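# Pack the limp desk robot arm into the floor case

## Task

Move the unpowered little robot arm from the desk into the open case on the floor, sitting low enough that the case lid could close, and leave it settled and at rest. It must not drop more than a few centimetres on the way. At the end the gripper must have released it and the robot must have backed away, so the arm stays in place without the robot's help. The robot itself must not tip over or finish leaning. Note: its joints are unpowered and swing freely when pushed.

## Robot and tools

ROBOT. A Hello Robot Stretch 3 with a single arm: a two-wheel base (0.33 m long, 0.34 m wide), a lift that slides up and down a mast, and a telescoping arm that reaches out to the robot's RIGHT side, ending in a wrist and a two-finger gripper. The base cannot slide sideways, so to shift the gripper forward or back you drive the base. Turns on the spot pivot about the wheel-axle midpoint, 0.05 m behind the front edge; with the arm pulled in and the wrist folded, that turn sweeps a 0.28 m radius, and an unfolded level gripper sticks out further.

FRAMES. Base frame: origin on the floor between the drive wheels, x forward, y left, z up. hand_pose is reported in this frame, at the point where closed fingertips meet. Odometry frame = base frame at scene start; heading is positive to the left, -3.142 to 3.142.

TOOL execute_actions(actions): a list run in order; an empty list just returns the current state and pictures. Each action is {"robot": ..., "steps": n, "until": ...}; steps is 1 to 450 control steps at 30 per second (default 1); {"steps": n} alone waits. "robot" takes one command, a list of up to 8 commands run in turn (with {"pause_s": s}, s at most 15), or {"stop": true}, which brakes everything and clears the queue. A command may hold:
- "base": exactly one key. translate_m = a straight drive of that many metres measured from where the base is when the command begins (forward positive, magnitude at most 1). rotate_rad = a turn in place by that many radians from the current heading (left/counter-clockwise positive, magnitude at most 3.2). Both are offsets, not poses.
- "joints": a dict of absolute targets by name; unnamed joints keep their old targets. lift_m 0 to 1.1 (arm height on mast, m); arm_m 0 to 0.52 (extension, m); wrist_yaw_rad -1.345 to 4.42 (0 along the arm, positive swings toward the front, 3.0 folds over the base); wrist_pitch_rad -1.57 to 0.451 (0 level, negative tips fingertips down); wrist_roll_rad -2.911 to 2.911; gripper_m -0.089 to 0.179 (larger is wider; the true fingertip gap is about 0.007 smaller when nearly shut, 0.025 smaller when wide, and zero under 0.007); head_pan_rad -3.953 to 1.73 (0 forward, positive left, -1.57 looks along the arm); head_tilt_rad -1.53 to 0.419 (negative looks down).
- "contact_limits": {"arm_m": effort %, 1 to 100}, how hard that arm motion may push before it halts; lower is gentler, too low halts immediately.
All motions in one command start together and keep running across later actions and while you think. A new command overrides at once and discards the rest of any older queue. Any out-of-range number or invalid field rejects the whole call.
"until" ends an action early. {"robot": {"status": "ended"}} waits for nothing moving and no running queue. Other fields compare like "lift_m": [">", 0.3] or "base_status": ["!=", "moving"]; {"any": {"status": "ended"}} fires when the first motion or queue finishes.

TOOL zoom_image(camera, region): camera is head_camera, nav_camera or wrist_camera; region [x0, y0, x1, y1] in image pixels from the top-left, at most 504x504. head_camera and nav_camera ride on the head (head_pan_rad, head_tilt_rad); wrist_camera is on the gripper.

TOOL finished_scene(scene): closes the given scene number for good once the robot has held the last command; call it only after everything has come to rest.

RESULT LINES. base_status and joint_status show each motion's state: moving, done (within tolerance), off_target (stalled away from the goal, may still push), contact_stop (lift or arm hit something firmly and went slack until commanded again), time_out, stopped, not_commanded, torque_fault (a wrist servo shut off for 10 s, joint limp). The base bracket shows distance travelled vs goal, from wheel turns (slip counts). joint_goals, measured_speeds, motor_effort (percent, positive pushes toward higher values, bracket = peak; noisy and biased), refusals/queue/queue_left. "refused:" and "dropped:" lines name the failed goal (counted from 0); "replaced:" is informational. robot.on_its_own appears when the robot changed a goal itself, a joint is slack or off, a motor strains at rest, or base_tilt has drifted 3 degrees or more. base_tilt gives forward/right lean in degrees. lidar_m: 12 distances in 30-degree sectors, first straight ahead, counting counter-clockwise, in a plane 0.17 m above the floor. wrist_depth_mm and head_depth_mm: 7x7 median depth grids. Each result ends with one picture per camera.

GRIPPING. Close to a gripper_m below the object's width to grasp; open to at least 0.02 above the touching value to release. Readings and "done" do not prove a hold; check the images. A squeeze that is too strong gets reduced, so heavy items can slip. The limp arm's joints will swing, so grip a rigid part and carry it steadily.

SPEED AND SAFETY. Full base speed (0.30 m/s, 1.9 rad/s) only with lift_m under 0.30, arm_m under 0.03 and wrist_yaw_rad over 2.54; else 0.10 m/s and 0.63 rad/s. Fold or unfold the wrist only with lift_m 0.32 to 0.95, wrist_pitch_rad -0.4, wrist_roll_rad near 0; once folded the lift may go to 0.25. With wrist_yaw_rad under -0.4 keep wrist_pitch_rad at -0.5 or lower. Pressing on something solid with the gripper above about 0.45 m, pressing again after a contact_stop, driving while hooked on something fixed, or snagging furniture (worst backing up) can tip the robot: reverse in small steps, free the gripper, and lower lift_m to about 0.2 if it stays tilted. Avoid drops, slams and hard shoves; lower the object to the case floor before opening. Things may occasionally get nudged by outside forces.

Each tool is called after "Emit:" as name(argument=value, ...) on one line, values as JSON.

## Session

Emit:
execute_actions(actions=[])

Scene clock: 0.00 s.
robot.base_odometry: x=+0.000 y=+0.000 heading=+0.000 (m, m, rad; robot's odometry frame)
robot.turned_by_wheels: +0.000 (rad since the last result)
robot.turned_by_imu: +0.000 (rad since the last result)
robot.base_tilt: forward=-0.1 right=+2.0 (deg)
robot.lidar_m: 2.16 2.16 1.29 2.04 2.04 2.36 2.42 2.15 2.00 1.72 1.72 1.99
robot.head_depth_mm: 2050 2382 2374 2382 2375 2357 2307 / 2027 2322 2305 2293 2310 2252 2275 / 2023 2239 2247 2243 2239 2233 2202 / 2010 2157 2177 2179 2172 2159 2158 / 1990 2092 2118 2103 2101 2087 2074 / 1993 2084 2068 2052 2052 2067 2028 / 1981 2018 2013 2007 1983 2007 2008
robot.base_status: not_commanded
robot.joint_positions: lift_m=+0.439 arm_m=-0.001 wrist_yaw_rad=+2.833 wrist_pitch_rad=-0.394 wrist_roll_rad=-0.002 gripper_m=+0.037 head_pan_rad=+0.017 head_tilt_rad=+0.001
robot.joint_goals: lift_m=+0.439 arm_m=-0.001 wrist_yaw_rad=+2.833 wrist_pitch_rad=-0.394 wrist_roll_rad=-0.002 gripper_m=+0.037 head_pan_rad=+0.017 head_tilt_rad=+0.001
robot.joint_status: lift_m=not_commanded arm_m=not_commanded wrist_yaw_rad=not_commanded wrist_pitch_rad=not_commanded wrist_roll_rad=not_commanded gripper_m=not_commanded head_pan_rad=not_commanded head_tilt_rad=not_commanded
robot.measured_speeds: translate_m=+0.000 rotate_rad=+0.000 lift_m=+0.000 arm_m=+0.000 wrist_yaw_rad=+0.000 wrist_pitch_rad=+0.000 wrist_roll_rad=+0.000 head_pan_rad=+0.000 head_tilt_rad=+0.000
robot: refusals=0 queue=idle queue_left=0
robot.motor_effort: left_wheel=+1 right_wheel=-1 lift_m=+38 arm_m=-1 wrist_yaw_rad=+1 wrist_pitch_rad=+5 wrist_roll_rad=+0 gripper_m=+0 head_pan_rad=+0 head_tilt_rad=+2 (%)
robot.hand_pose: x=+0.0477 y=+0.0723 z=+0.4571 quat_wxyz=(+0.244, +0.706, +0.031, +0.665) (m; robot's base frame)
robot.wrist_depth_mm: - - - - - - - / - - - - - - - / - - - - - - - / - - - - - - - / - 919 966 917 920 864 878 / - 759 782 744 776 734 723 / 655 - 623 634 618 628 621
pictures: head_camera (sideways: a quarter turn clockwise sets it upright), nav_camera (sideways: a quarter turn counterclockwise sets it upright), wrist_camera
Images, in order (width x height): head_camera 896x504, nav_camera 672x504, wrist_camera 644x364.

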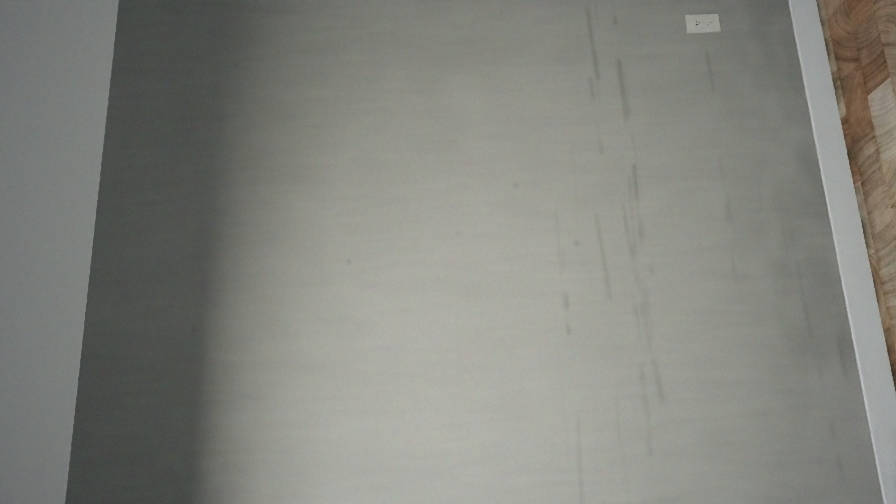

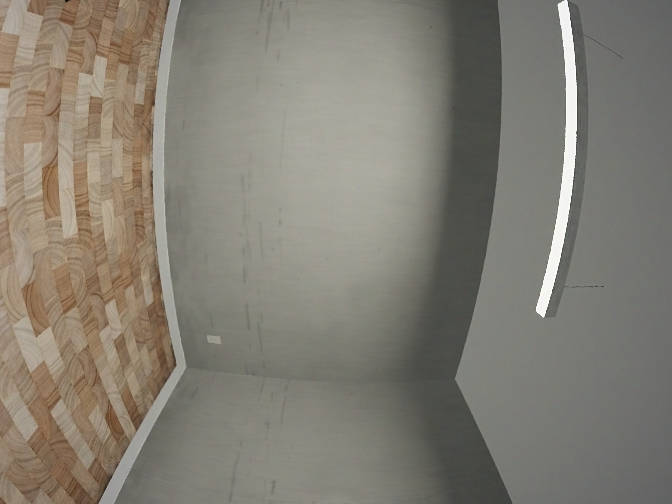

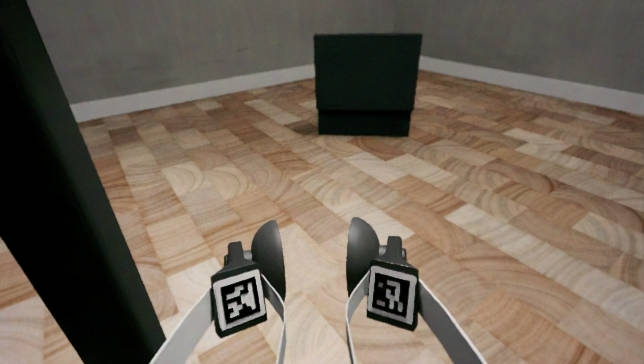

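Emit:
execute_actions(actions=[{"robot":{"joints":{"head_pan_rad":1.3,"head_tilt_rad":-0.6}},"steps":450,"until":{"robot":{"status":"ended"}}}])

Emit:
execute_actions(actions=[{"robot":{"joints":{"head_pan_rad":-2.6,"head_tilt_rad":-0.5}},"steps":450,"until":{"robot":{"status":"ended"}}}])

Scene clock: 6.83 s.
robot.base_odometry: x=+0.000 y=+0.000 heading=+0.000 (m, m, rad; robot's odometry frame)
robot.turned_by_wheels: +0.000 (rad since the last result)
robot.turned_by_imu: -0.001 (rad since the last result)
robot.base_tilt: forward=+0.0 right=+2.0 (deg)
robot.lidar_m: 2.16 2.16 1.29 2.04 2.03 2.36 2.41 2.14 2.00 1.72 1.73 2.00
robot.head_depth_mm: 2388 2545 2710 2216 1708 1468 1244 / 2366 2596 2821 2255 1642 1465 1241 / 2188 2445 2673 1567 1666 1471 1248 / 2053 2288 2514 2266 1748 1475 1252 / 1980 2158 2325 2278 1786 1481 1269 / 1868 2010 2208 2286 1796 1488 1263 / 1761 1896 2083 2195 1819 1494 1273
robot.base_status: not_commanded
robot.joint_positions: lift_m=+0.439 arm_m=-0.001 wrist_yaw_rad=+2.833 wrist_pitch_rad=-0.394 wrist_roll_rad=-0.002 gripper_m=+0.037 head_pan_rad=+1.293 head_tilt_rad=-0.592
robot.joint_goals: lift_m=+0.439 arm_m=-0.001 wrist_yaw_rad=+2.833 wrist_pitch_rad=-0.394 wrist_roll_rad=-0.002 gripper_m=+0.037 head_pan_rad=+1.300 head_tilt_rad=-0.600
robot.joint_status: lift_m=not_commanded arm_m=not_commanded wrist_yaw_rad=not_commanded wrist_pitch_rad=not_commanded wrist_roll_rad=not_commanded gripper_m=not_commanded head_pan_rad=done head_tilt_rad=done
robot.measured_speeds: translate_m=+0.000 rotate_rad=+0.000 lift_m=+0.000 arm_m=+0.000 wrist_yaw_rad=+0.000 wrist_pitch_rad=+0.000 wrist_roll_rad=+0.000 head_pan_rad=+0.000 head_tilt_rad=+0.000
robot: refusals=0 queue=done queue_left=0
robot.motor_effort: left_wheel=+1(1) right_wheel=+0(1) lift_m=+38(38) arm_m=-1(0) wrist_yaw_rad=+0(0) wrist_pitch_rad=+6(6) wrist_roll_rad=+0(0) gripper_m=-1(0) head_pan_rad=+3(31) head_tilt_rad=-4(36) (%)
robot.hand_pose: x=+0.0477 y=+0.0723 z=+0.4571 quat_wxyz=(+0.244, +0.706, +0.031, +0.665) (m; robot's base frame)
robot.wrist_depth_mm: - - - - - - - / - - - - - - - / - - - - - - - / - - - - - - - / - 926 977 917 911 873 871 / - 775 794 744 752 748 733 / 659 - 622 634 622 627 629
pictures: head_camera (sideways: a quarter turn clockwise sets it upright), nav_camera (sideways: a quarter turn counterclockwise sets it upright), wrist_camera
camera_calibration (this result's frames):
head_camera: T_world_to_cam=[[-0.178369, -0.520051, -0.835303, 1.10264], [-0.953778, 0.300037, 0.016868, -0.0169703], [0.24185, 0.799703, -0.549531, 0.671386], [0, 0, 0, 1]] pos_world=[0.0181172, 0.0416137, 1.29028]
nav_camera: T_world_to_cam=[[0.111731, 0.520132, 0.846746, -1.07014], [0.959089, -0.279487, 0.0451261, -0.0118773], [0.260126, 0.807063, -0.53008, 0.647349], [0, 0, 0, 1]] pos_world=[-0.0374334, 0.0308433, 1.24982]
wrist_camera: T_world_to_cam=[[0.945047, -0.325483, -0.0307667, -0.0114806], [-0.193185, -0.480028, -0.855717, 0.473256], [0.263753, 0.814637, -0.516528, 0.327093], [0, 0, 0, 1]] pos_world=[0.0160041, -0.0430222, 0.573573]
Images, in order (width x height): head_camera 896x504, nav_camera 672x504, wrist_camera 644x364.

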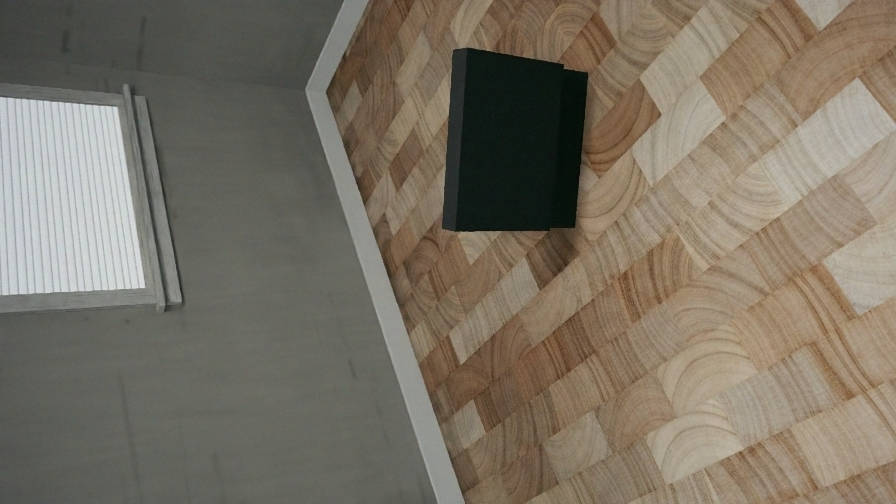

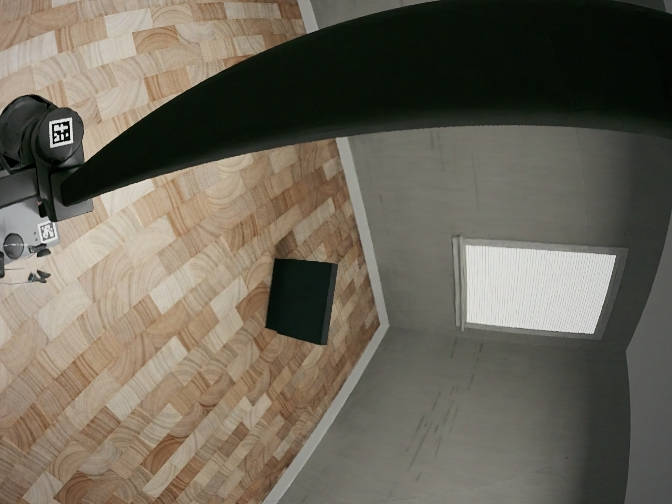

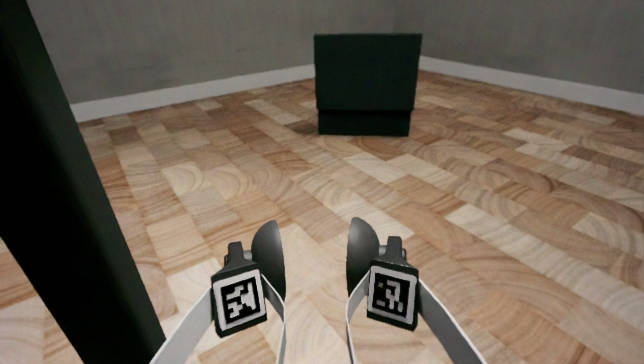

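Scene clock: 9.20 s.
robot.base_odometry: x=+0.000 y=+0.000 heading=+0.000 (m, m, rad; robot's odometry frame)
robot.turned_by_wheels: +0.000 (rad since the last result)
robot.turned_by_imu: -0.001 (rad since the last result)
robot.base_tilt: forward=+0.0 right=+2.1 (deg)
robot.lidar_m: 2.16 2.16 1.29 2.04 2.04 2.36 2.42 2.15 2.00 1.72 1.72 1.99
robot.head_depth_mm: 2145 2279 2105 2586 1956 1576 1302 / 2193 2307 2195 2459 1953 1571 1321 / 2219 2411 2623 2547 1948 1564 1316 / 2261 2484 2701 2594 1937 1572 1329 / 2341 2530 2735 2597 1968 1590 1323 / 2430 2615 2890 2605 1993 1590 1323 / 2418 2674 2924 2633 1988 1589 1337
robot.base_status: not_commanded
robot.joint_positions: lift_m=+0.439 arm_m=-0.001 wrist_yaw_rad=+2.833 wrist_pitch_rad=-0.394 wrist_roll_rad=-0.002 gripper_m=+0.037 head_pan_rad=-2.593 head_tilt_rad=-0.507
robot.joint_goals: lift_m=+0.439 arm_m=-0.001 wrist_yaw_rad=+2.833 wrist_pitch_rad=-0.394 wrist_roll_rad=-0.002 gripper_m=+0.037 head_pan_rad=-2.600 head_tilt_rad=-0.500
robot.joint_status: lift_m=not_commanded arm_m=not_commanded wrist_yaw_rad=not_commanded wrist_pitch_rad=not_commanded wrist_roll_rad=not_commanded gripper_m=not_commanded head_pan_rad=done head_tilt_rad=done
robot.measured_speeds: translate_m=+0.000 rotate_rad=+0.000 lift_m=+0.000 arm_m=+0.000 wrist_yaw_rad=+0.000 wrist_pitch_rad=+0.000 wrist_roll_rad=+0.000 head_pan_rad=+0.000 head_tilt_rad=+0.000
robot: refusals=0 queue=done queue_left=0
robot.motor_effort: left_wheel=+1(1) right_wheel=-1(1) lift_m=+38(38) arm_m=-1(1) wrist_yaw_rad=+1(1) wrist_pitch_rad=+6(6) wrist_roll_rad=+0(0) gripper_m=+0(0) head_pan_rad=-2(30) head_tilt_rad=+3(18) (%)
robot.hand_pose: x=+0.0477 y=+0.0723 z=+0.4571 quat_wxyz=(+0.244, +0.706, +0.031, +0.665) (m; robot's base frame)
robot.wrist_depth_mm: - - - - - - - / - - - - - - - / - - - - - - - / - - - - - - - / - 908 979 929 941 875 899 / - 760 764 758 768 737 726 / 653 - 620 635 617 626 629
pictures: head_camera (sideways: a quarter turn clockwise sets it upright), nav_camera (sideways: a quarter turn counterclockwise sets it upright), wrist_camera
camera_calibration (this result's frames):
head_camera: T_world_to_cam=[[0.421465, 0.223986, -0.878748, 1.15564], [0.499918, -0.865863, 0.019069, -0.0287053], [-0.756604, -0.447339, -0.476905, 0.582983], [0, 0, 0, 1]] pos_world=[-0.0316242, -0.022911, 1.29409]
nav_camera: T_world_to_cam=[[-0.371716, -0.268701, 0.888609, -1.12179], [-0.513203, 0.857113, 0.0444977, -0.00208301], [-0.773595, -0.439497, -0.456501, 0.557918], [0, 0, 0, 1]] pos_world=[0.0135465, -0.0544372, 1.25161]
wrist_camera: T_world_to_cam=[[0.945047, -0.325483, -0.0307669, -0.0114806], [-0.193185, -0.480028, -0.855717, 0.473256], [0.263753, 0.814637, -0.516528, 0.327093], [0, 0, 0, 1]] pos_world=[0.0160041, -0.0430222, 0.573573]
Images, in order (width x height): head_camera 896x504, nav_camera 672x504, wrist_camera 644x364.

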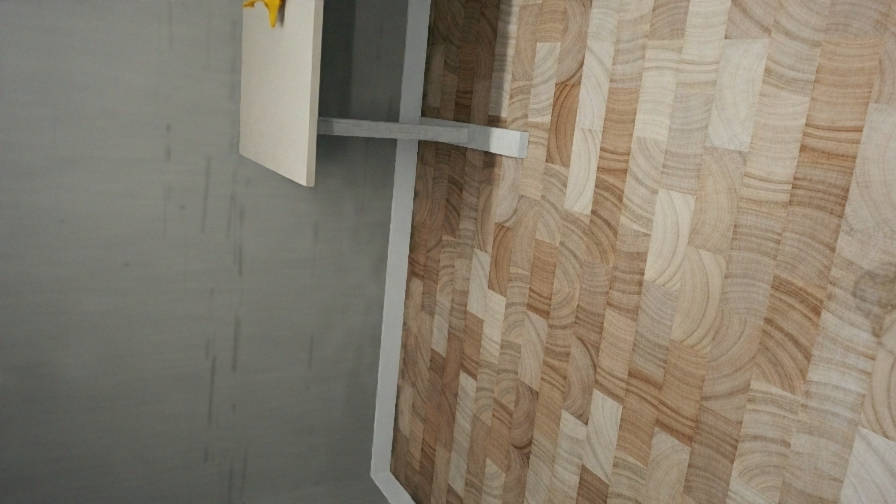

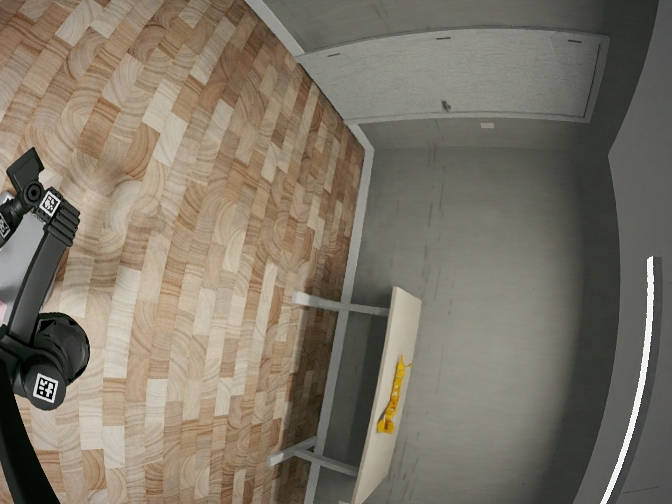

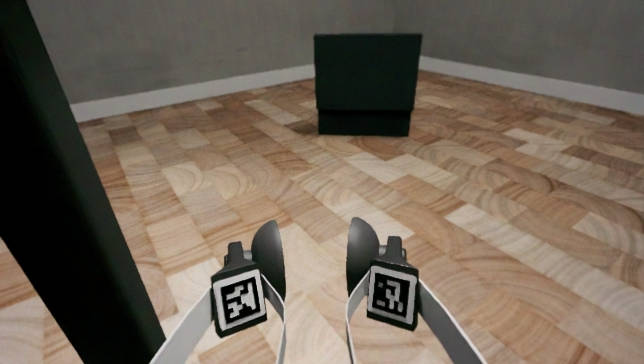

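Emit:
execute_actions(actions=[{"robot":{"joints":{"head_pan_rad":-3.1,"head_tilt_rad":-0.45}},"steps":450,"until":{"robot":{"status":"ended"}}}])

Scene clock: 13.67 s.
robot.base_odometry: x=+0.000 y=+0.000 heading=+0.000 (m, m, rad; robot's odometry frame)
robot.turned_by_wheels: +0.000 (rad since the last result)
robot.turned_by_imu: -0.001 (rad since the last result)
robot.base_tilt: forward=-0.1 right=+2.0 (deg)
robot.lidar_m: 2.16 2.16 1.29 2.04 2.04 2.36 2.41 2.15 2.00 1.73 1.73 2.00
robot.head_depth_mm: 2481 2633 2849 2781 2045 1628 1350 / 2385 2607 2399 2696 2067 1641 1348 / 2365 2505 2405 2832 2091 1653 1360 / 2256 2471 2415 2827 2094 1646 1370 / 2242 2414 2428 2743 2093 1659 1374 / 2172 2365 2255 2700 2088 1644 1378 / 2149 2283 2275 2594 2127 1658 1379
robot.base_status: not_commanded
robot.joint_positions: lift_m=+0.439 arm_m=-0.001 wrist_yaw_rad=+2.833 wrist_pitch_rad=-0.394 wrist_roll_rad=-0.002 gripper_m=+0.037 head_pan_rad=-3.093 head_tilt_rad=-0.458
robot.joint_goals: lift_m=+0.439 arm_m=-0.001 wrist_yaw_rad=+2.833 wrist_pitch_rad=-0.394 wrist_roll_rad=-0.002 gripper_m=+0.037 head_pan_rad=-3.100 head_tilt_rad=-0.450
robot.joint_status: lift_m=not_commanded arm_m=not_commanded wrist_yaw_rad=not_commanded wrist_pitch_rad=not_commanded wrist_roll_rad=not_commanded gripper_m=not_commanded head_pan_rad=done head_tilt_rad=done
robot.measured_speeds: translate_m=+0.000 rotate_rad=+0.000 lift_m=+0.000 arm_m=+0.000 wrist_yaw_rad=+0.000 wrist_pitch_rad=+0.000 wrist_roll_rad=+0.000 head_pan_rad=+0.000 head_tilt_rad=+0.000
robot: refusals=0 queue=done queue_left=0
robot.motor_effort: left_wheel=+1(1) right_wheel=-1(0) lift_m=+38(37) arm_m=-2(1) wrist_yaw_rad=+0(1) wrist_pitch_rad=+6(6) wrist_roll_rad=+0(0) gripper_m=+0(0) head_pan_rad=-2(25) head_tilt_rad=+4(10) (%)
robot.hand_pose: x=+0.0477 y=+0.0723 z=+0.4571 quat_wxyz=(+0.244, +0.706, +0.031, +0.665) (m; robot's base frame)
robot.wrist_depth_mm: - - - - - - - / - - - - - - - / - - - - - - - / - - - - - - - / - 911 956 912 913 883 890 / - 772 768 745 771 735 737 / 640 - 631 638 605 638 634
pictures: head_camera (sideways: a quarter turn clockwise sets it upright), nav_camera (sideways: a quarter turn counterclockwise sets it upright), wrist_camera
camera_calibration (this result's frames):
head_camera: T_world_to_cam=[[0.43346, -0.00763528, -0.90114, 1.18478], [0.0245708, -0.999492, 0.0202875, -0.0273932], [-0.900838, -0.0309355, -0.433052, 0.5268], [0, 0, 0, 1]] pos_world=[-0.0383187, -0.00203637, 1.29634]
nav_camera: T_world_to_cam=[[-0.410777, -0.0554343, 0.910049, -1.14952], [-0.0372794, 0.998336, 0.043985, -0.00432156], [-0.910973, -0.015858, -0.412161, 0.501057], [0, 0, 0, 1]] pos_world=[-0.0159079, -0.0514626, 1.25282]
wrist_camera: T_world_to_cam=[[0.945047, -0.325483, -0.0307668, -0.0114806], [-0.193185, -0.480029, -0.855717, 0.473256], [0.263753, 0.814637, -0.516528, 0.327093], [0, 0, 0, 1]] pos_world=[0.0160041, -0.0430222, 0.573573]
Images, in order (width x height): head_camera 896x504, nav_camera 672x504, wrist_camera 644x364.

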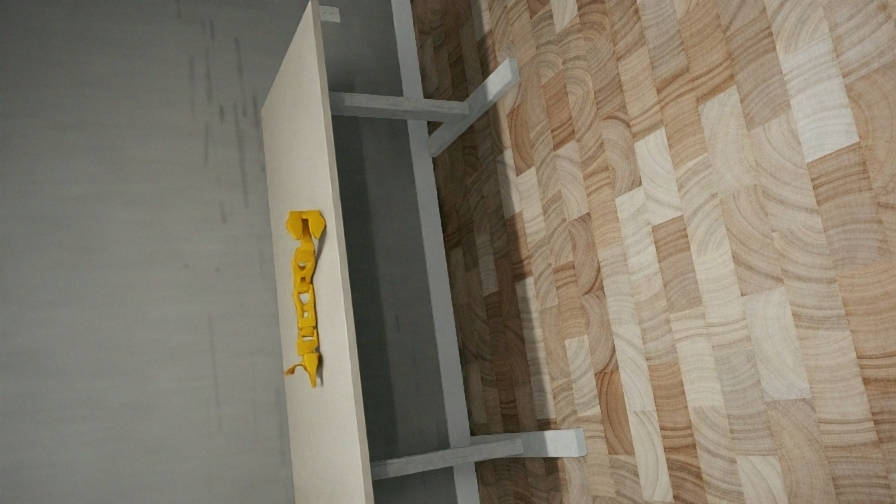

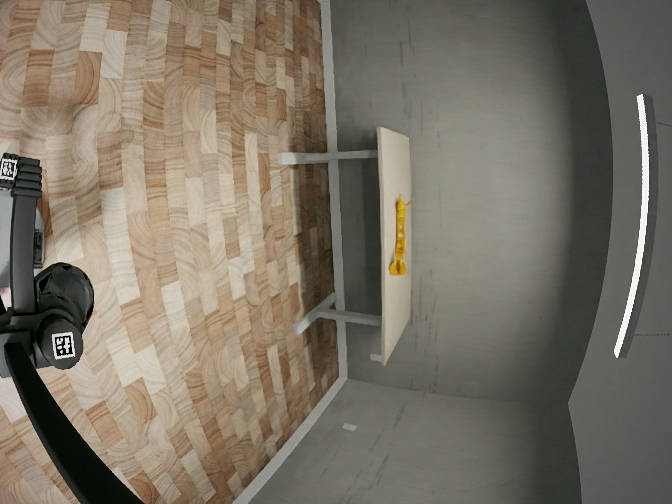

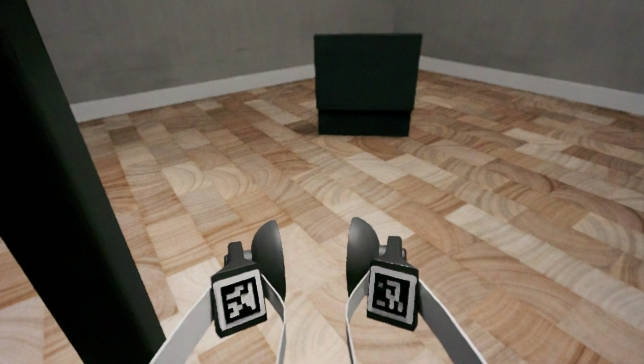

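Emit:
execute_actions(actions=[{"robot":[{"joints":{"lift_m":0.27}},{"base":{"translate_m":-0.85}},{"base":{"translate_m":-0.8}},{"base":{"rotate_rad":-1.27},"joints":{"head_pan_rad":-1.57,"head_tilt_rad":-0.8}},{"joints":{"lift_m":0.93}}],"steps":450,"until":{"robot":{"status":"ended"}}},{"steps":300,"until":{"robot":{"status":"ended"}}}])

Scene clock: 60.20 s.
robot.base_odometry: x=-1.650 y=+0.000 heading=-1.270 (m, m, rad; robot's odometry frame)
robot.turned_by_wheels: -1.270 (rad since the last result)
robot.turned_by_imu: -1.271 (rad since the last result)
robot.base_tilt: forward=-0.1 right=+2.0 (deg)
robot.lidar_m: 2.13 2.26 3.22 2.43 2.19 1.65 1.61 0.85 1.03 1.01 0.78 1.51
robot.head_depth_mm: 880 996 941 831 - 550 1112 / 877 999 948 796 - 552 1116 / 876 999 949 784 - - - / 877 996 951 785 - - - / 880 996 957 789 - 557 1104 / 878 997 959 783 683 566 1105 / 875 998 963 789 659 580 1102
robot.base_status: done (rotate_rad -1.2699 of -1.2700)
robot.joint_positions: lift_m=+0.930 arm_m=-0.001 wrist_yaw_rad=+2.833 wrist_pitch_rad=-0.394 wrist_roll_rad=-0.002 gripper_m=+0.037 head_pan_rad=-1.577 head_tilt_rad=-0.790
robot.joint_goals: lift_m=+0.930 arm_m=-0.001 wrist_yaw_rad=+2.833 wrist_pitch_rad=-0.394 wrist_roll_rad=-0.002 gripper_m=+0.037 head_pan_rad=-1.570 head_tilt_rad=-0.800
robot.joint_status: lift_m=done arm_m=not_commanded wrist_yaw_rad=not_commanded wrist_pitch_rad=not_commanded wrist_roll_rad=not_commanded gripper_m=not_commanded head_pan_rad=done head_tilt_rad=done
robot.measured_speeds: translate_m=+0.000 rotate_rad=+0.000 lift_m=+0.000 arm_m=+0.000 wrist_yaw_rad=+0.000 wrist_pitch_rad=+0.000 wrist_roll_rad=+0.000 head_pan_rad=+0.000 head_tilt_rad=+0.000
robot: refusals=0 queue=done queue_left=0
robot.motor_effort: left_wheel=+3(12) right_wheel=-2(3) lift_m=+47(47) arm_m=+0(0) wrist_yaw_rad=+1(0) wrist_pitch_rad=+6(6) wrist_roll_rad=+0(0) gripper_m=+0(0) head_pan_rad=+3(32) head_tilt_rad=-5(33) (%)
robot.hand_pose: x=+0.0477 y=+0.0723 z=+0.9477 quat_wxyz=(+0.244, +0.706, +0.031, +0.665) (m; robot's base frame)
robot.wrist_depth_mm: - - - - - - - / - - - - - - - / - - - - - - - / - - - - - - - / - - - - - - - / - - - - - - - / - - - - - - -
pictures: head_camera (sideways: a quarter turn clockwise sets it upright), nav_camera (sideways: a quarter turn counterclockwise sets it upright), wrist_camera
camera_calibration (this result's frames):
head_camera: T_world_to_cam=[[0.0332317, 0.702623, -0.710786, 0.939046], [0.999293, -0.0358615, 0.0112708, -0.0215934], [-0.0175707, -0.710658, -0.703318, 0.873021], [0, 0, 0, 1]] pos_world=[0.0057117, -0.0401504, 1.28171]
nav_camera: T_world_to_cam=[[0.0309673, -0.687428, 0.725592, -0.911715], [-0.998968, 0.00284394, 0.045329, -0.000185487], [-0.033224, -0.726247, -0.686631, 0.852793], [0, 0, 0, 1]] pos_world=[0.0563812, -0.00739944, 1.24709]
wrist_camera: T_world_to_cam=[[0.945045, -0.32549, -0.0307614, 0.00360362], [-0.193243, -0.48021, -0.855602, 0.892937], [0.263718, 0.814527, -0.516719, 0.580712], [0, 0, 0, 1]] pos_world=[0.0160038, -0.0430355, 1.06418]
Images, in order (width x height): head_camera 896x504, nav_camera 672x504, wrist_camera 644x364.

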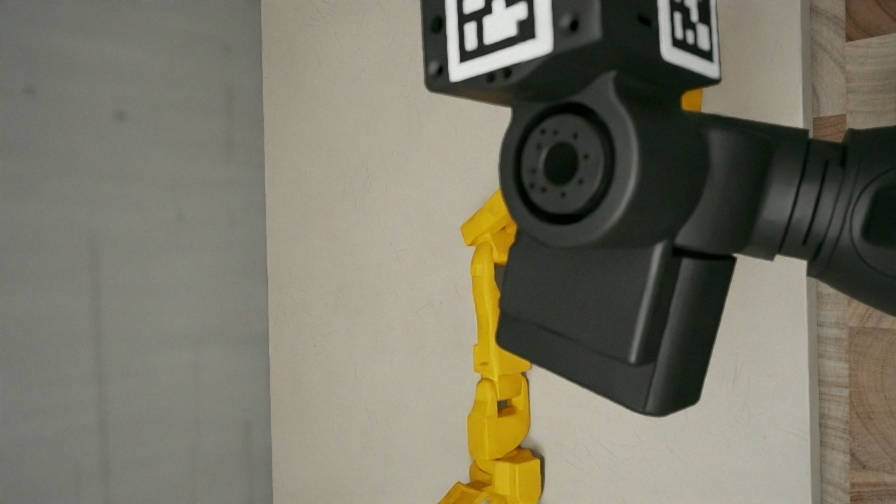

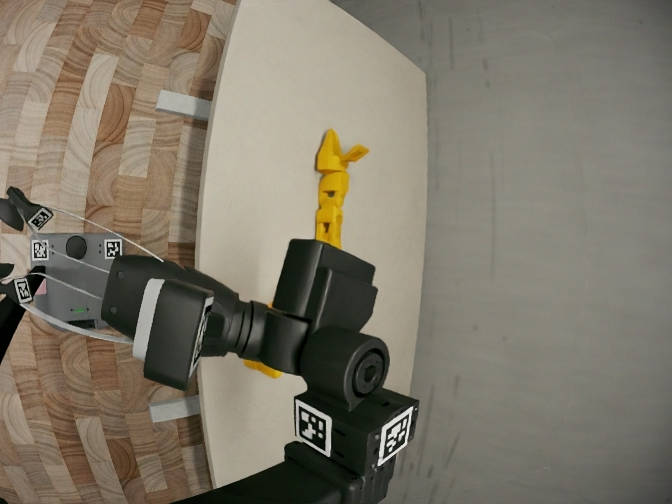

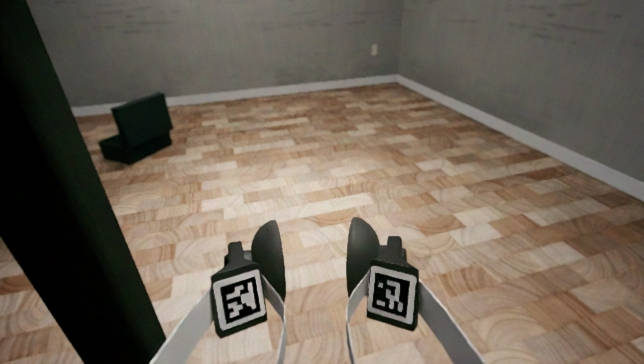

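Emit:
execute_actions(actions=[{"robot":[{"joints":{"wrist_yaw_rad":0.0}},{"joints":{"lift_m":1.09,"wrist_pitch_rad":-1.2,"gripper_m":0.12,"head_tilt_rad":-1.0}}],"steps":450,"until":{"robot":{"status":"ended"}}}])

Scene clock: 69.17 s.
robot.base_odometry: x=-1.650 y=+0.000 heading=-1.270 (m, m, rad; robot's odometry frame)
robot.turned_by_wheels: +0.000 (rad since the last result)
robot.turned_by_imu: -0.002 (rad since the last result)
robot.base_tilt: forward=+0.0 right=+2.0 (deg)
robot.lidar_m: 2.13 2.27 3.21 2.42 2.19 1.66 1.62 0.85 1.03 1.01 0.79 1.51
robot.head_depth_mm: - - - 654 582 1210 1107 / - - - - 578 1216 1149 / - - - - 583 1211 - / - - - 647 588 1217 1140 / 955 861 767 660 587 1210 1104 / 951 862 750 659 589 1198 1116 / 954 874 706 661 592 1209 1112
robot.base_status: done (rotate_rad -1.2699 of -1.2700)
robot.joint_positions: lift_m=+1.090 arm_m=-0.001 wrist_yaw_rad=+0.002 wrist_pitch_rad=-1.199 wrist_roll_rad=-0.002 gripper_m=+0.120 head_pan_rad=-1.577 head_tilt_rad=-0.987
robot.joint_goals: lift_m=+1.090 arm_m=-0.001 wrist_yaw_rad=+0.000 wrist_pitch_rad=-1.200 wrist_roll_rad=-0.002 gripper_m=+0.120 head_pan_rad=-1.570 head_tilt_rad=-1.000
robot.joint_status: lift_m=done arm_m=not_commanded wrist_yaw_rad=done wrist_pitch_rad=done wrist_roll_rad=not_commanded gripper_m=done head_pan_rad=done head_tilt_rad=done
robot.measured_speeds: translate_m=+0.000 rotate_rad=+0.000 lift_m=+0.000 arm_m=+0.000 wrist_yaw_rad=+0.000 wrist_pitch_rad=+0.000 wrist_roll_rad=+0.000 head_pan_rad=+0.000 head_tilt_rad=+0.000
robot: refusals=0 queue=done queue_left=0
robot.motor_effort: left_wheel=+3(3) right_wheel=-2(2) lift_m=+47(50) arm_m=-1(1) wrist_yaw_rad=-1(3) wrist_pitch_rad=+0(4) wrist_roll_rad=+0(0) gripper_m=+0(83) head_pan_rad=+2(3) head_tilt_rad=-6(26) (%)
robot.hand_pose: x=-0.0215 y=-0.2149 z=+0.9809 quat_wxyz=(+0.585, +0.400, -0.583, -0.399) (m; robot's base frame)
robot.wrist_depth_mm: 495 438 498 498 501 500 502 / 478 457 467 467 475 485 492 / 456 462 463 459 390 463 464 / 440 450 439 448 380 442 446 / 425 432 428 429 429 427 432 / - - - - - - - / - - - - - - -
pictures: head_camera (sideways: a quarter turn clockwise sets it upright), nav_camera (sideways: a quarter turn counterclockwise sets it upright), wrist_camera
camera_calibration (this result's frames):
head_camera: T_world_to_cam=[[0.0339358, 0.828059, -0.559613, 0.742068], [0.999287, -0.0373869, 0.00527689, -0.0137879], [-0.0165526, -0.559393, -0.828737, 1.0361], [0, 0, 0, 1]] pos_world=[0.00574558, -0.0354048, 1.274]
nav_camera: T_world_to_cam=[[0.0302417, -0.816054, 0.577184, -0.718333], [-0.999023, -0.00606191, 0.0437734, 0.00185154], [-0.0322226, -0.577944, -0.81544, 1.02029], [0, 0, 0, 1]] pos_world=[0.0564497, 0.00348361, 1.24651]
wrist_camera: T_world_to_cam=[[-0.999294, 0.0373453, -0.00408799, -0.0134646], [0.0373241, 0.974514, -0.221199, 0.465363], [-0.00427695, -0.221196, -0.97522, 1.07143], [0, 0, 0, 1]] pos_world=[-0.0262419, -0.216004, 1.14777]
Images, in order (width x height): head_camera 896x504, nav_camera 672x504, wrist_camera 644x364.

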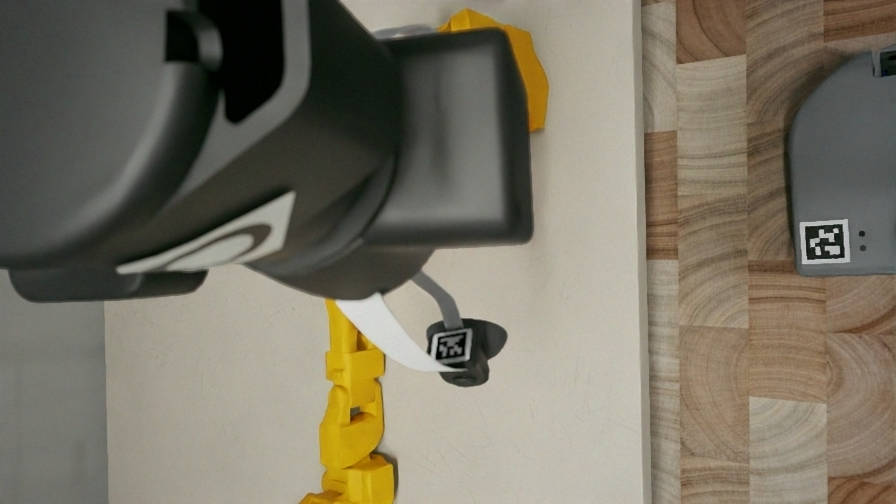

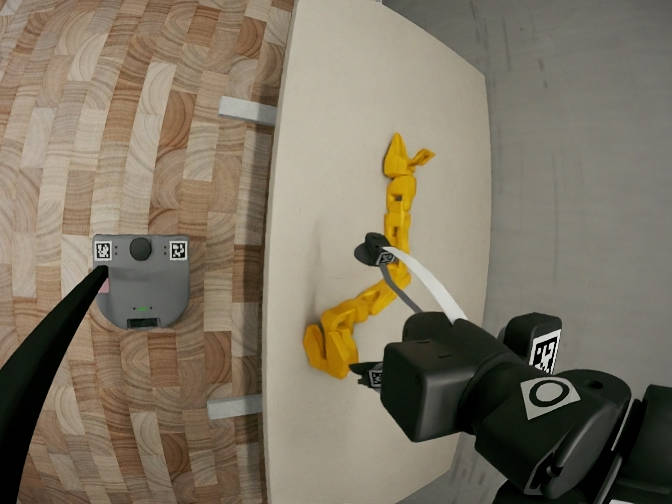

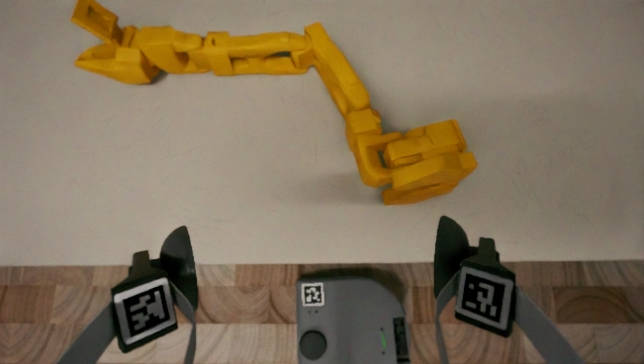

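Emit:
zoom_image(camera="wrist_camera", region=[60, 0, 500, 220])

Emit:
zoom_image(camera="nav_camera", region=[270, 120, 470, 400])

Region (60, 0, 500, 220) of wrist_camera's 644x364 image, scaled by 1.145.

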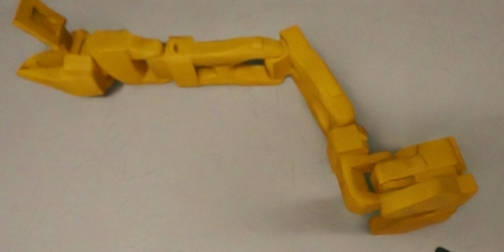

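Region (270, 120, 470, 400) of nav_camera's 672x504 image, scaled by 1.800, with more detail than that image has; it fills the left 360 columns of this view, and the rest is white.

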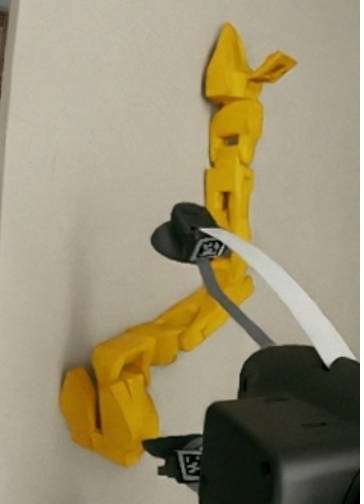

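Emit:
execute_actions(actions=[{"robot":{"base":{"translate_m":-0.13},"joints":{"wrist_pitch_rad":-1.57,"wrist_roll_rad":1.27,"arm_m":0.17,"lift_m":1.05,"gripper_m":0.14}},"steps":450,"until":{"robot":{"status":"ended"}}}])

Scene clock: 142.50 s.
robot.base_odometry: x=-1.689 y=+0.124 heading=-1.270 (m, m, rad; robot's odometry frame)
robot.turned_by_wheels: +0.000 (rad since the last result)
robot.turned_by_imu: -0.001 (rad since the last result)
robot.base_tilt: forward=-0.1 right=+2.1 (deg)
robot.lidar_m: 2.26 2.40 3.45 2.40 2.01 1.52 1.48 0.76 0.76 1.00 0.93 0.88
robot.head_depth_mm: 913 843 741 654 584 1211 1113 / 915 840 742 656 587 1213 1157 / - 841 742 668 579 1194 - / - - 730 591 573 1199 1141 / 910 829 746 603 589 1196 1111 / 949 870 751 662 590 1206 1116 / 952 867 754 659 592 1207 1114
robot.base_status: done (translate_m -0.1300 of -0.1300)
robot.joint_positions: lift_m=+1.050 arm_m=+0.170 wrist_yaw_rad=+0.001 wrist_pitch_rad=-1.561 wrist_roll_rad=+1.267 gripper_m=+0.140 head_pan_rad=-1.577 head_tilt_rad=-0.988
robot.joint_goals: lift_m=+1.050 arm_m=+0.170 wrist_yaw_rad=+0.000 wrist_pitch_rad=-1.570 wrist_roll_rad=+1.270 gripper_m=+0.140 head_pan_rad=-1.570 head_tilt_rad=-1.000
robot.joint_status: lift_m=done arm_m=done wrist_yaw_rad=done wrist_pitch_rad=done wrist_roll_rad=done gripper_m=done head_pan_rad=done head_tilt_rad=done
robot.measured_speeds: translate_m=+0.000 rotate_rad=+0.000 lift_m=+0.000 arm_m=+0.000 wrist_yaw_rad=+0.000 wrist_pitch_rad=+0.000 wrist_roll_rad=+0.000 head_pan_rad=+0.000 head_tilt_rad=+0.000
robot: refusals=0 queue=done queue_left=0
robot.motor_effort: left_wheel=+3(7) right_wheel=-2(6) lift_m=+29(46) arm_m=+4(5) wrist_yaw_rad=+0(1) wrist_pitch_rad=-4(4) wrist_roll_rad=+1(1) gripper_m=+0(75) head_pan_rad=+2(3) head_tilt_rad=-7(7) (%)
robot.hand_pose: x=-0.0216 y=-0.2928 z=+0.9326 quat_wxyz=(+0.108, +0.106, -0.702, -0.696) (m; robot's base frame)
robot.wrist_depth_mm: 350 352 354 347 348 - - / 357 362 357 356 359 - - / 367 367 363 363 364 - - / 371 376 374 308 373 - - / 384 384 317 379 - - - / 392 - 392 393 - - - / 399 405 401 404 - - -
pictures: head_camera (sideways: a quarter turn clockwise sets it upright), nav_camera (sideways: a quarter turn counterclockwise sets it upright), wrist_camera
camera_calibration (this result's frames):
head_camera: T_world_to_cam=[[0.0338023, 0.828295, -0.559271, 0.741624], [0.999293, -0.0372263, 0.00526403, -0.0137712], [-0.0164594, -0.559054, -0.828968, 1.0364], [0, 0, 0, 1]] pos_world=[0.00575141, -0.0353933, 1.27398]
nav_camera: T_world_to_cam=[[0.0303731, -0.816287, 0.576848, -0.717895], [-0.999022, -0.00624265, 0.0437683, 0.00185816], [-0.0321264, -0.577613, -0.815678, 1.0206], [0, 0, 0, 1]] pos_world=[0.0564493, 0.00351465, 1.24651]
wrist_camera: T_world_to_cam=[[-0.261253, 0.96527, 0.0010539, 0.272026], [0.955264, 0.258388, 0.143896, 0.00029421], [0.138626, 0.0385999, -0.989592, 1.09962], [0, 0, 0, 1]] pos_world=[-0.0816492, -0.305099, 1.08785]
Images, in order (width x height): head_camera 896x504, nav_camera 672x504, wrist_camera 644x364.

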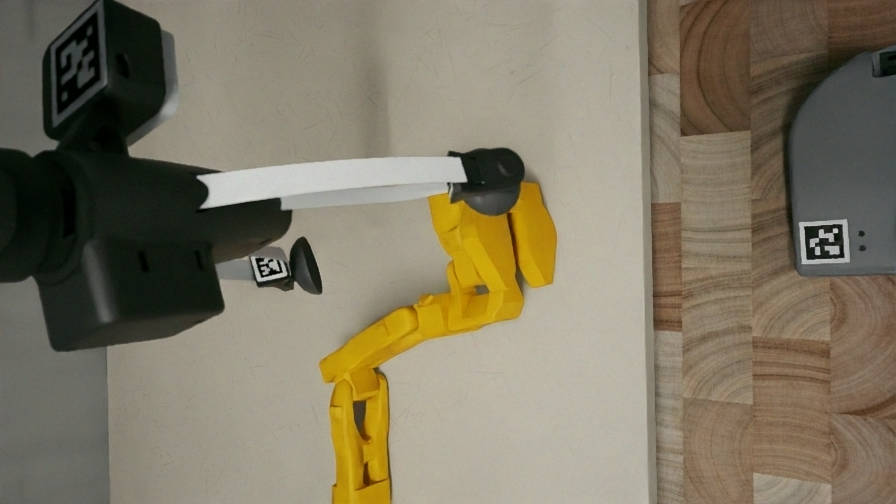

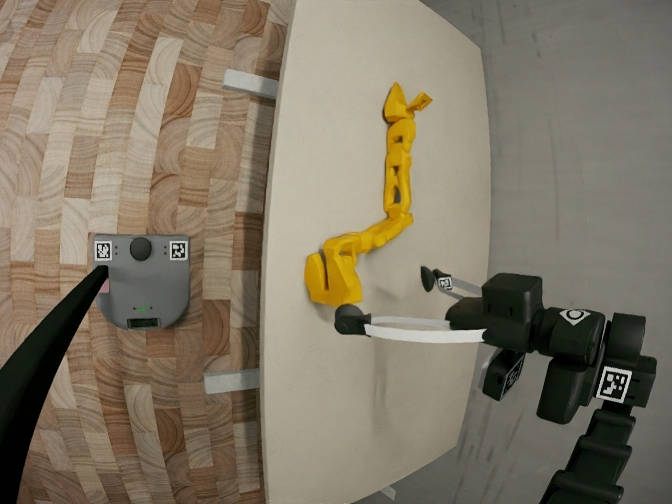

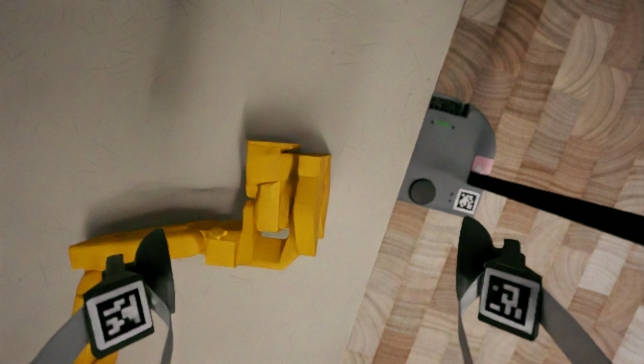

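Emit:
execute_actions(actions=[{"robot":[{"joints":{"arm_m":0.198,"lift_m":0.96}},{"joints":{"lift_m":0.88}}],"steps":450,"until":{"robot":{"status":"ended"}}}])

Scene clock: 153.53 s.
robot.base_odometry: x=-1.689 y=+0.124 heading=-1.270 (m, m, rad; robot's odometry frame)
robot.turned_by_wheels: +0.000 (rad since the last result)
robot.turned_by_imu: -0.002 (rad since the last result)
robot.base_tilt: forward=-0.1 right=+2.0 (deg)
robot.lidar_m: 2.26 2.39 3.42 2.40 2.00 1.52 1.48 0.76 0.76 1.00 0.92 0.88
robot.head_depth_mm: 910 - - 646 586 1211 1108 / 913 - 714 655 586 1209 1143 / 917 - - 658 579 1197 - / 932 - - 538 572 1202 1138 / 945 862 754 601 587 1196 1113 / 951 872 748 662 591 1207 1110 / 944 868 752 661 589 1199 1105
robot.base_status: done (translate_m -0.1300 of -0.1300)
robot.joint_positions: lift_m=+0.880 arm_m=+0.198 wrist_yaw_rad=+0.001 wrist_pitch_rad=-1.562 wrist_roll_rad=+1.267 gripper_m=+0.140 head_pan_rad=-1.577 head_tilt_rad=-0.988
robot.joint_goals: lift_m=+0.880 arm_m=+0.198 wrist_yaw_rad=+0.000 wrist_pitch_rad=-1.570 wrist_roll_rad=+1.270 gripper_m=+0.140 head_pan_rad=-1.570 head_tilt_rad=-1.000
robot.joint_status: lift_m=done arm_m=done wrist_yaw_rad=done wrist_pitch_rad=done wrist_roll_rad=done gripper_m=done head_pan_rad=done head_tilt_rad=done
robot.measured_speeds: translate_m=+0.000 rotate_rad=+0.000 lift_m=+0.000 arm_m=+0.000 wrist_yaw_rad=+0.000 wrist_pitch_rad=+0.000 wrist_roll_rad=+0.000 head_pan_rad=+0.000 head_tilt_rad=+0.000
robot: refusals=0 queue=done queue_left=0
robot.motor_effort: left_wheel=+3(3) right_wheel=-2(3) lift_m=+29(30) arm_m=+4(5) wrist_yaw_rad=+0(0) wrist_pitch_rad=-4(4) wrist_roll_rad=+2(1) gripper_m=+0(0) head_pan_rad=+3(3) head_tilt_rad=-6(6) (%)
robot.hand_pose: x=-0.0216 y=-0.3207 z=+0.7626 quat_wxyz=(+0.108, +0.106, -0.702, -0.696) (m; robot's base frame)
robot.wrist_depth_mm: 187 187 188 187 187 186 870 / 191 192 191 191 192 190 897 / 195 197 195 195 196 195 925 / 200 200 198 146 199 198 953 / 204 205 132 127 202 962 952 / 210 - 149 133 208 - - / 189 153 147 142 213 - -
pictures: head_camera (sideways: a quarter turn clockwise sets it upright), nav_camera (sideways: a quarter turn counterclockwise sets it upright), wrist_camera
camera_calibration (this result's frames):
head_camera: T_world_to_cam=[[0.0338024, 0.828295, -0.559271, 0.741623], [0.999293, -0.0372265, 0.00526403, -0.0137712], [-0.0164595, -0.559054, -0.828968, 1.0364], [0, 0, 0, 1]] pos_world=[0.00575141, -0.0353933, 1.27398]
nav_camera: T_world_to_cam=[[0.030373, -0.816287, 0.576848, -0.717895], [-0.999022, -0.00624253, 0.0437683, 0.00185816], [-0.0321265, -0.577613, -0.815678, 1.0206], [0, 0, 0, 1]] pos_world=[0.0564493, 0.00351465, 1.24651]
wrist_camera: T_world_to_cam=[[-0.261246, 0.965271, 0.00163993, 0.29864], [0.955266, 0.258293, 0.144052, 0.0317989], [0.138626, 0.0391996, -0.989569, 0.932664], [0, 0, 0, 1]] pos_world=[-0.0816493, -0.333042, 0.917864]
Images, in order (width x height): head_camera 896x504, nav_camera 672x504, wrist_camera 644x364.

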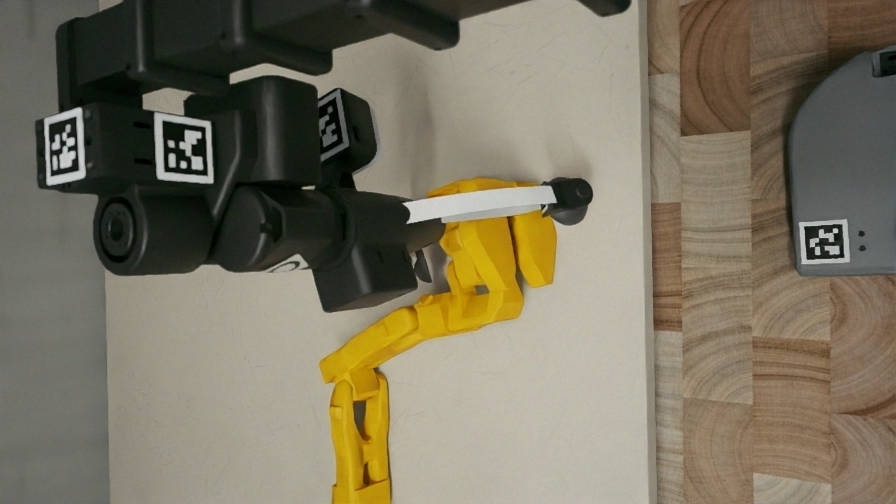

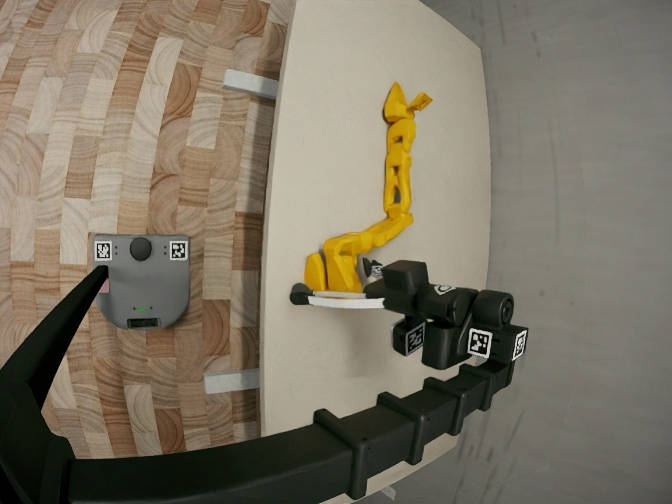

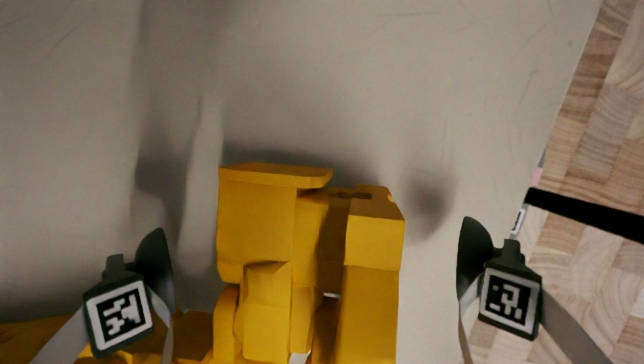

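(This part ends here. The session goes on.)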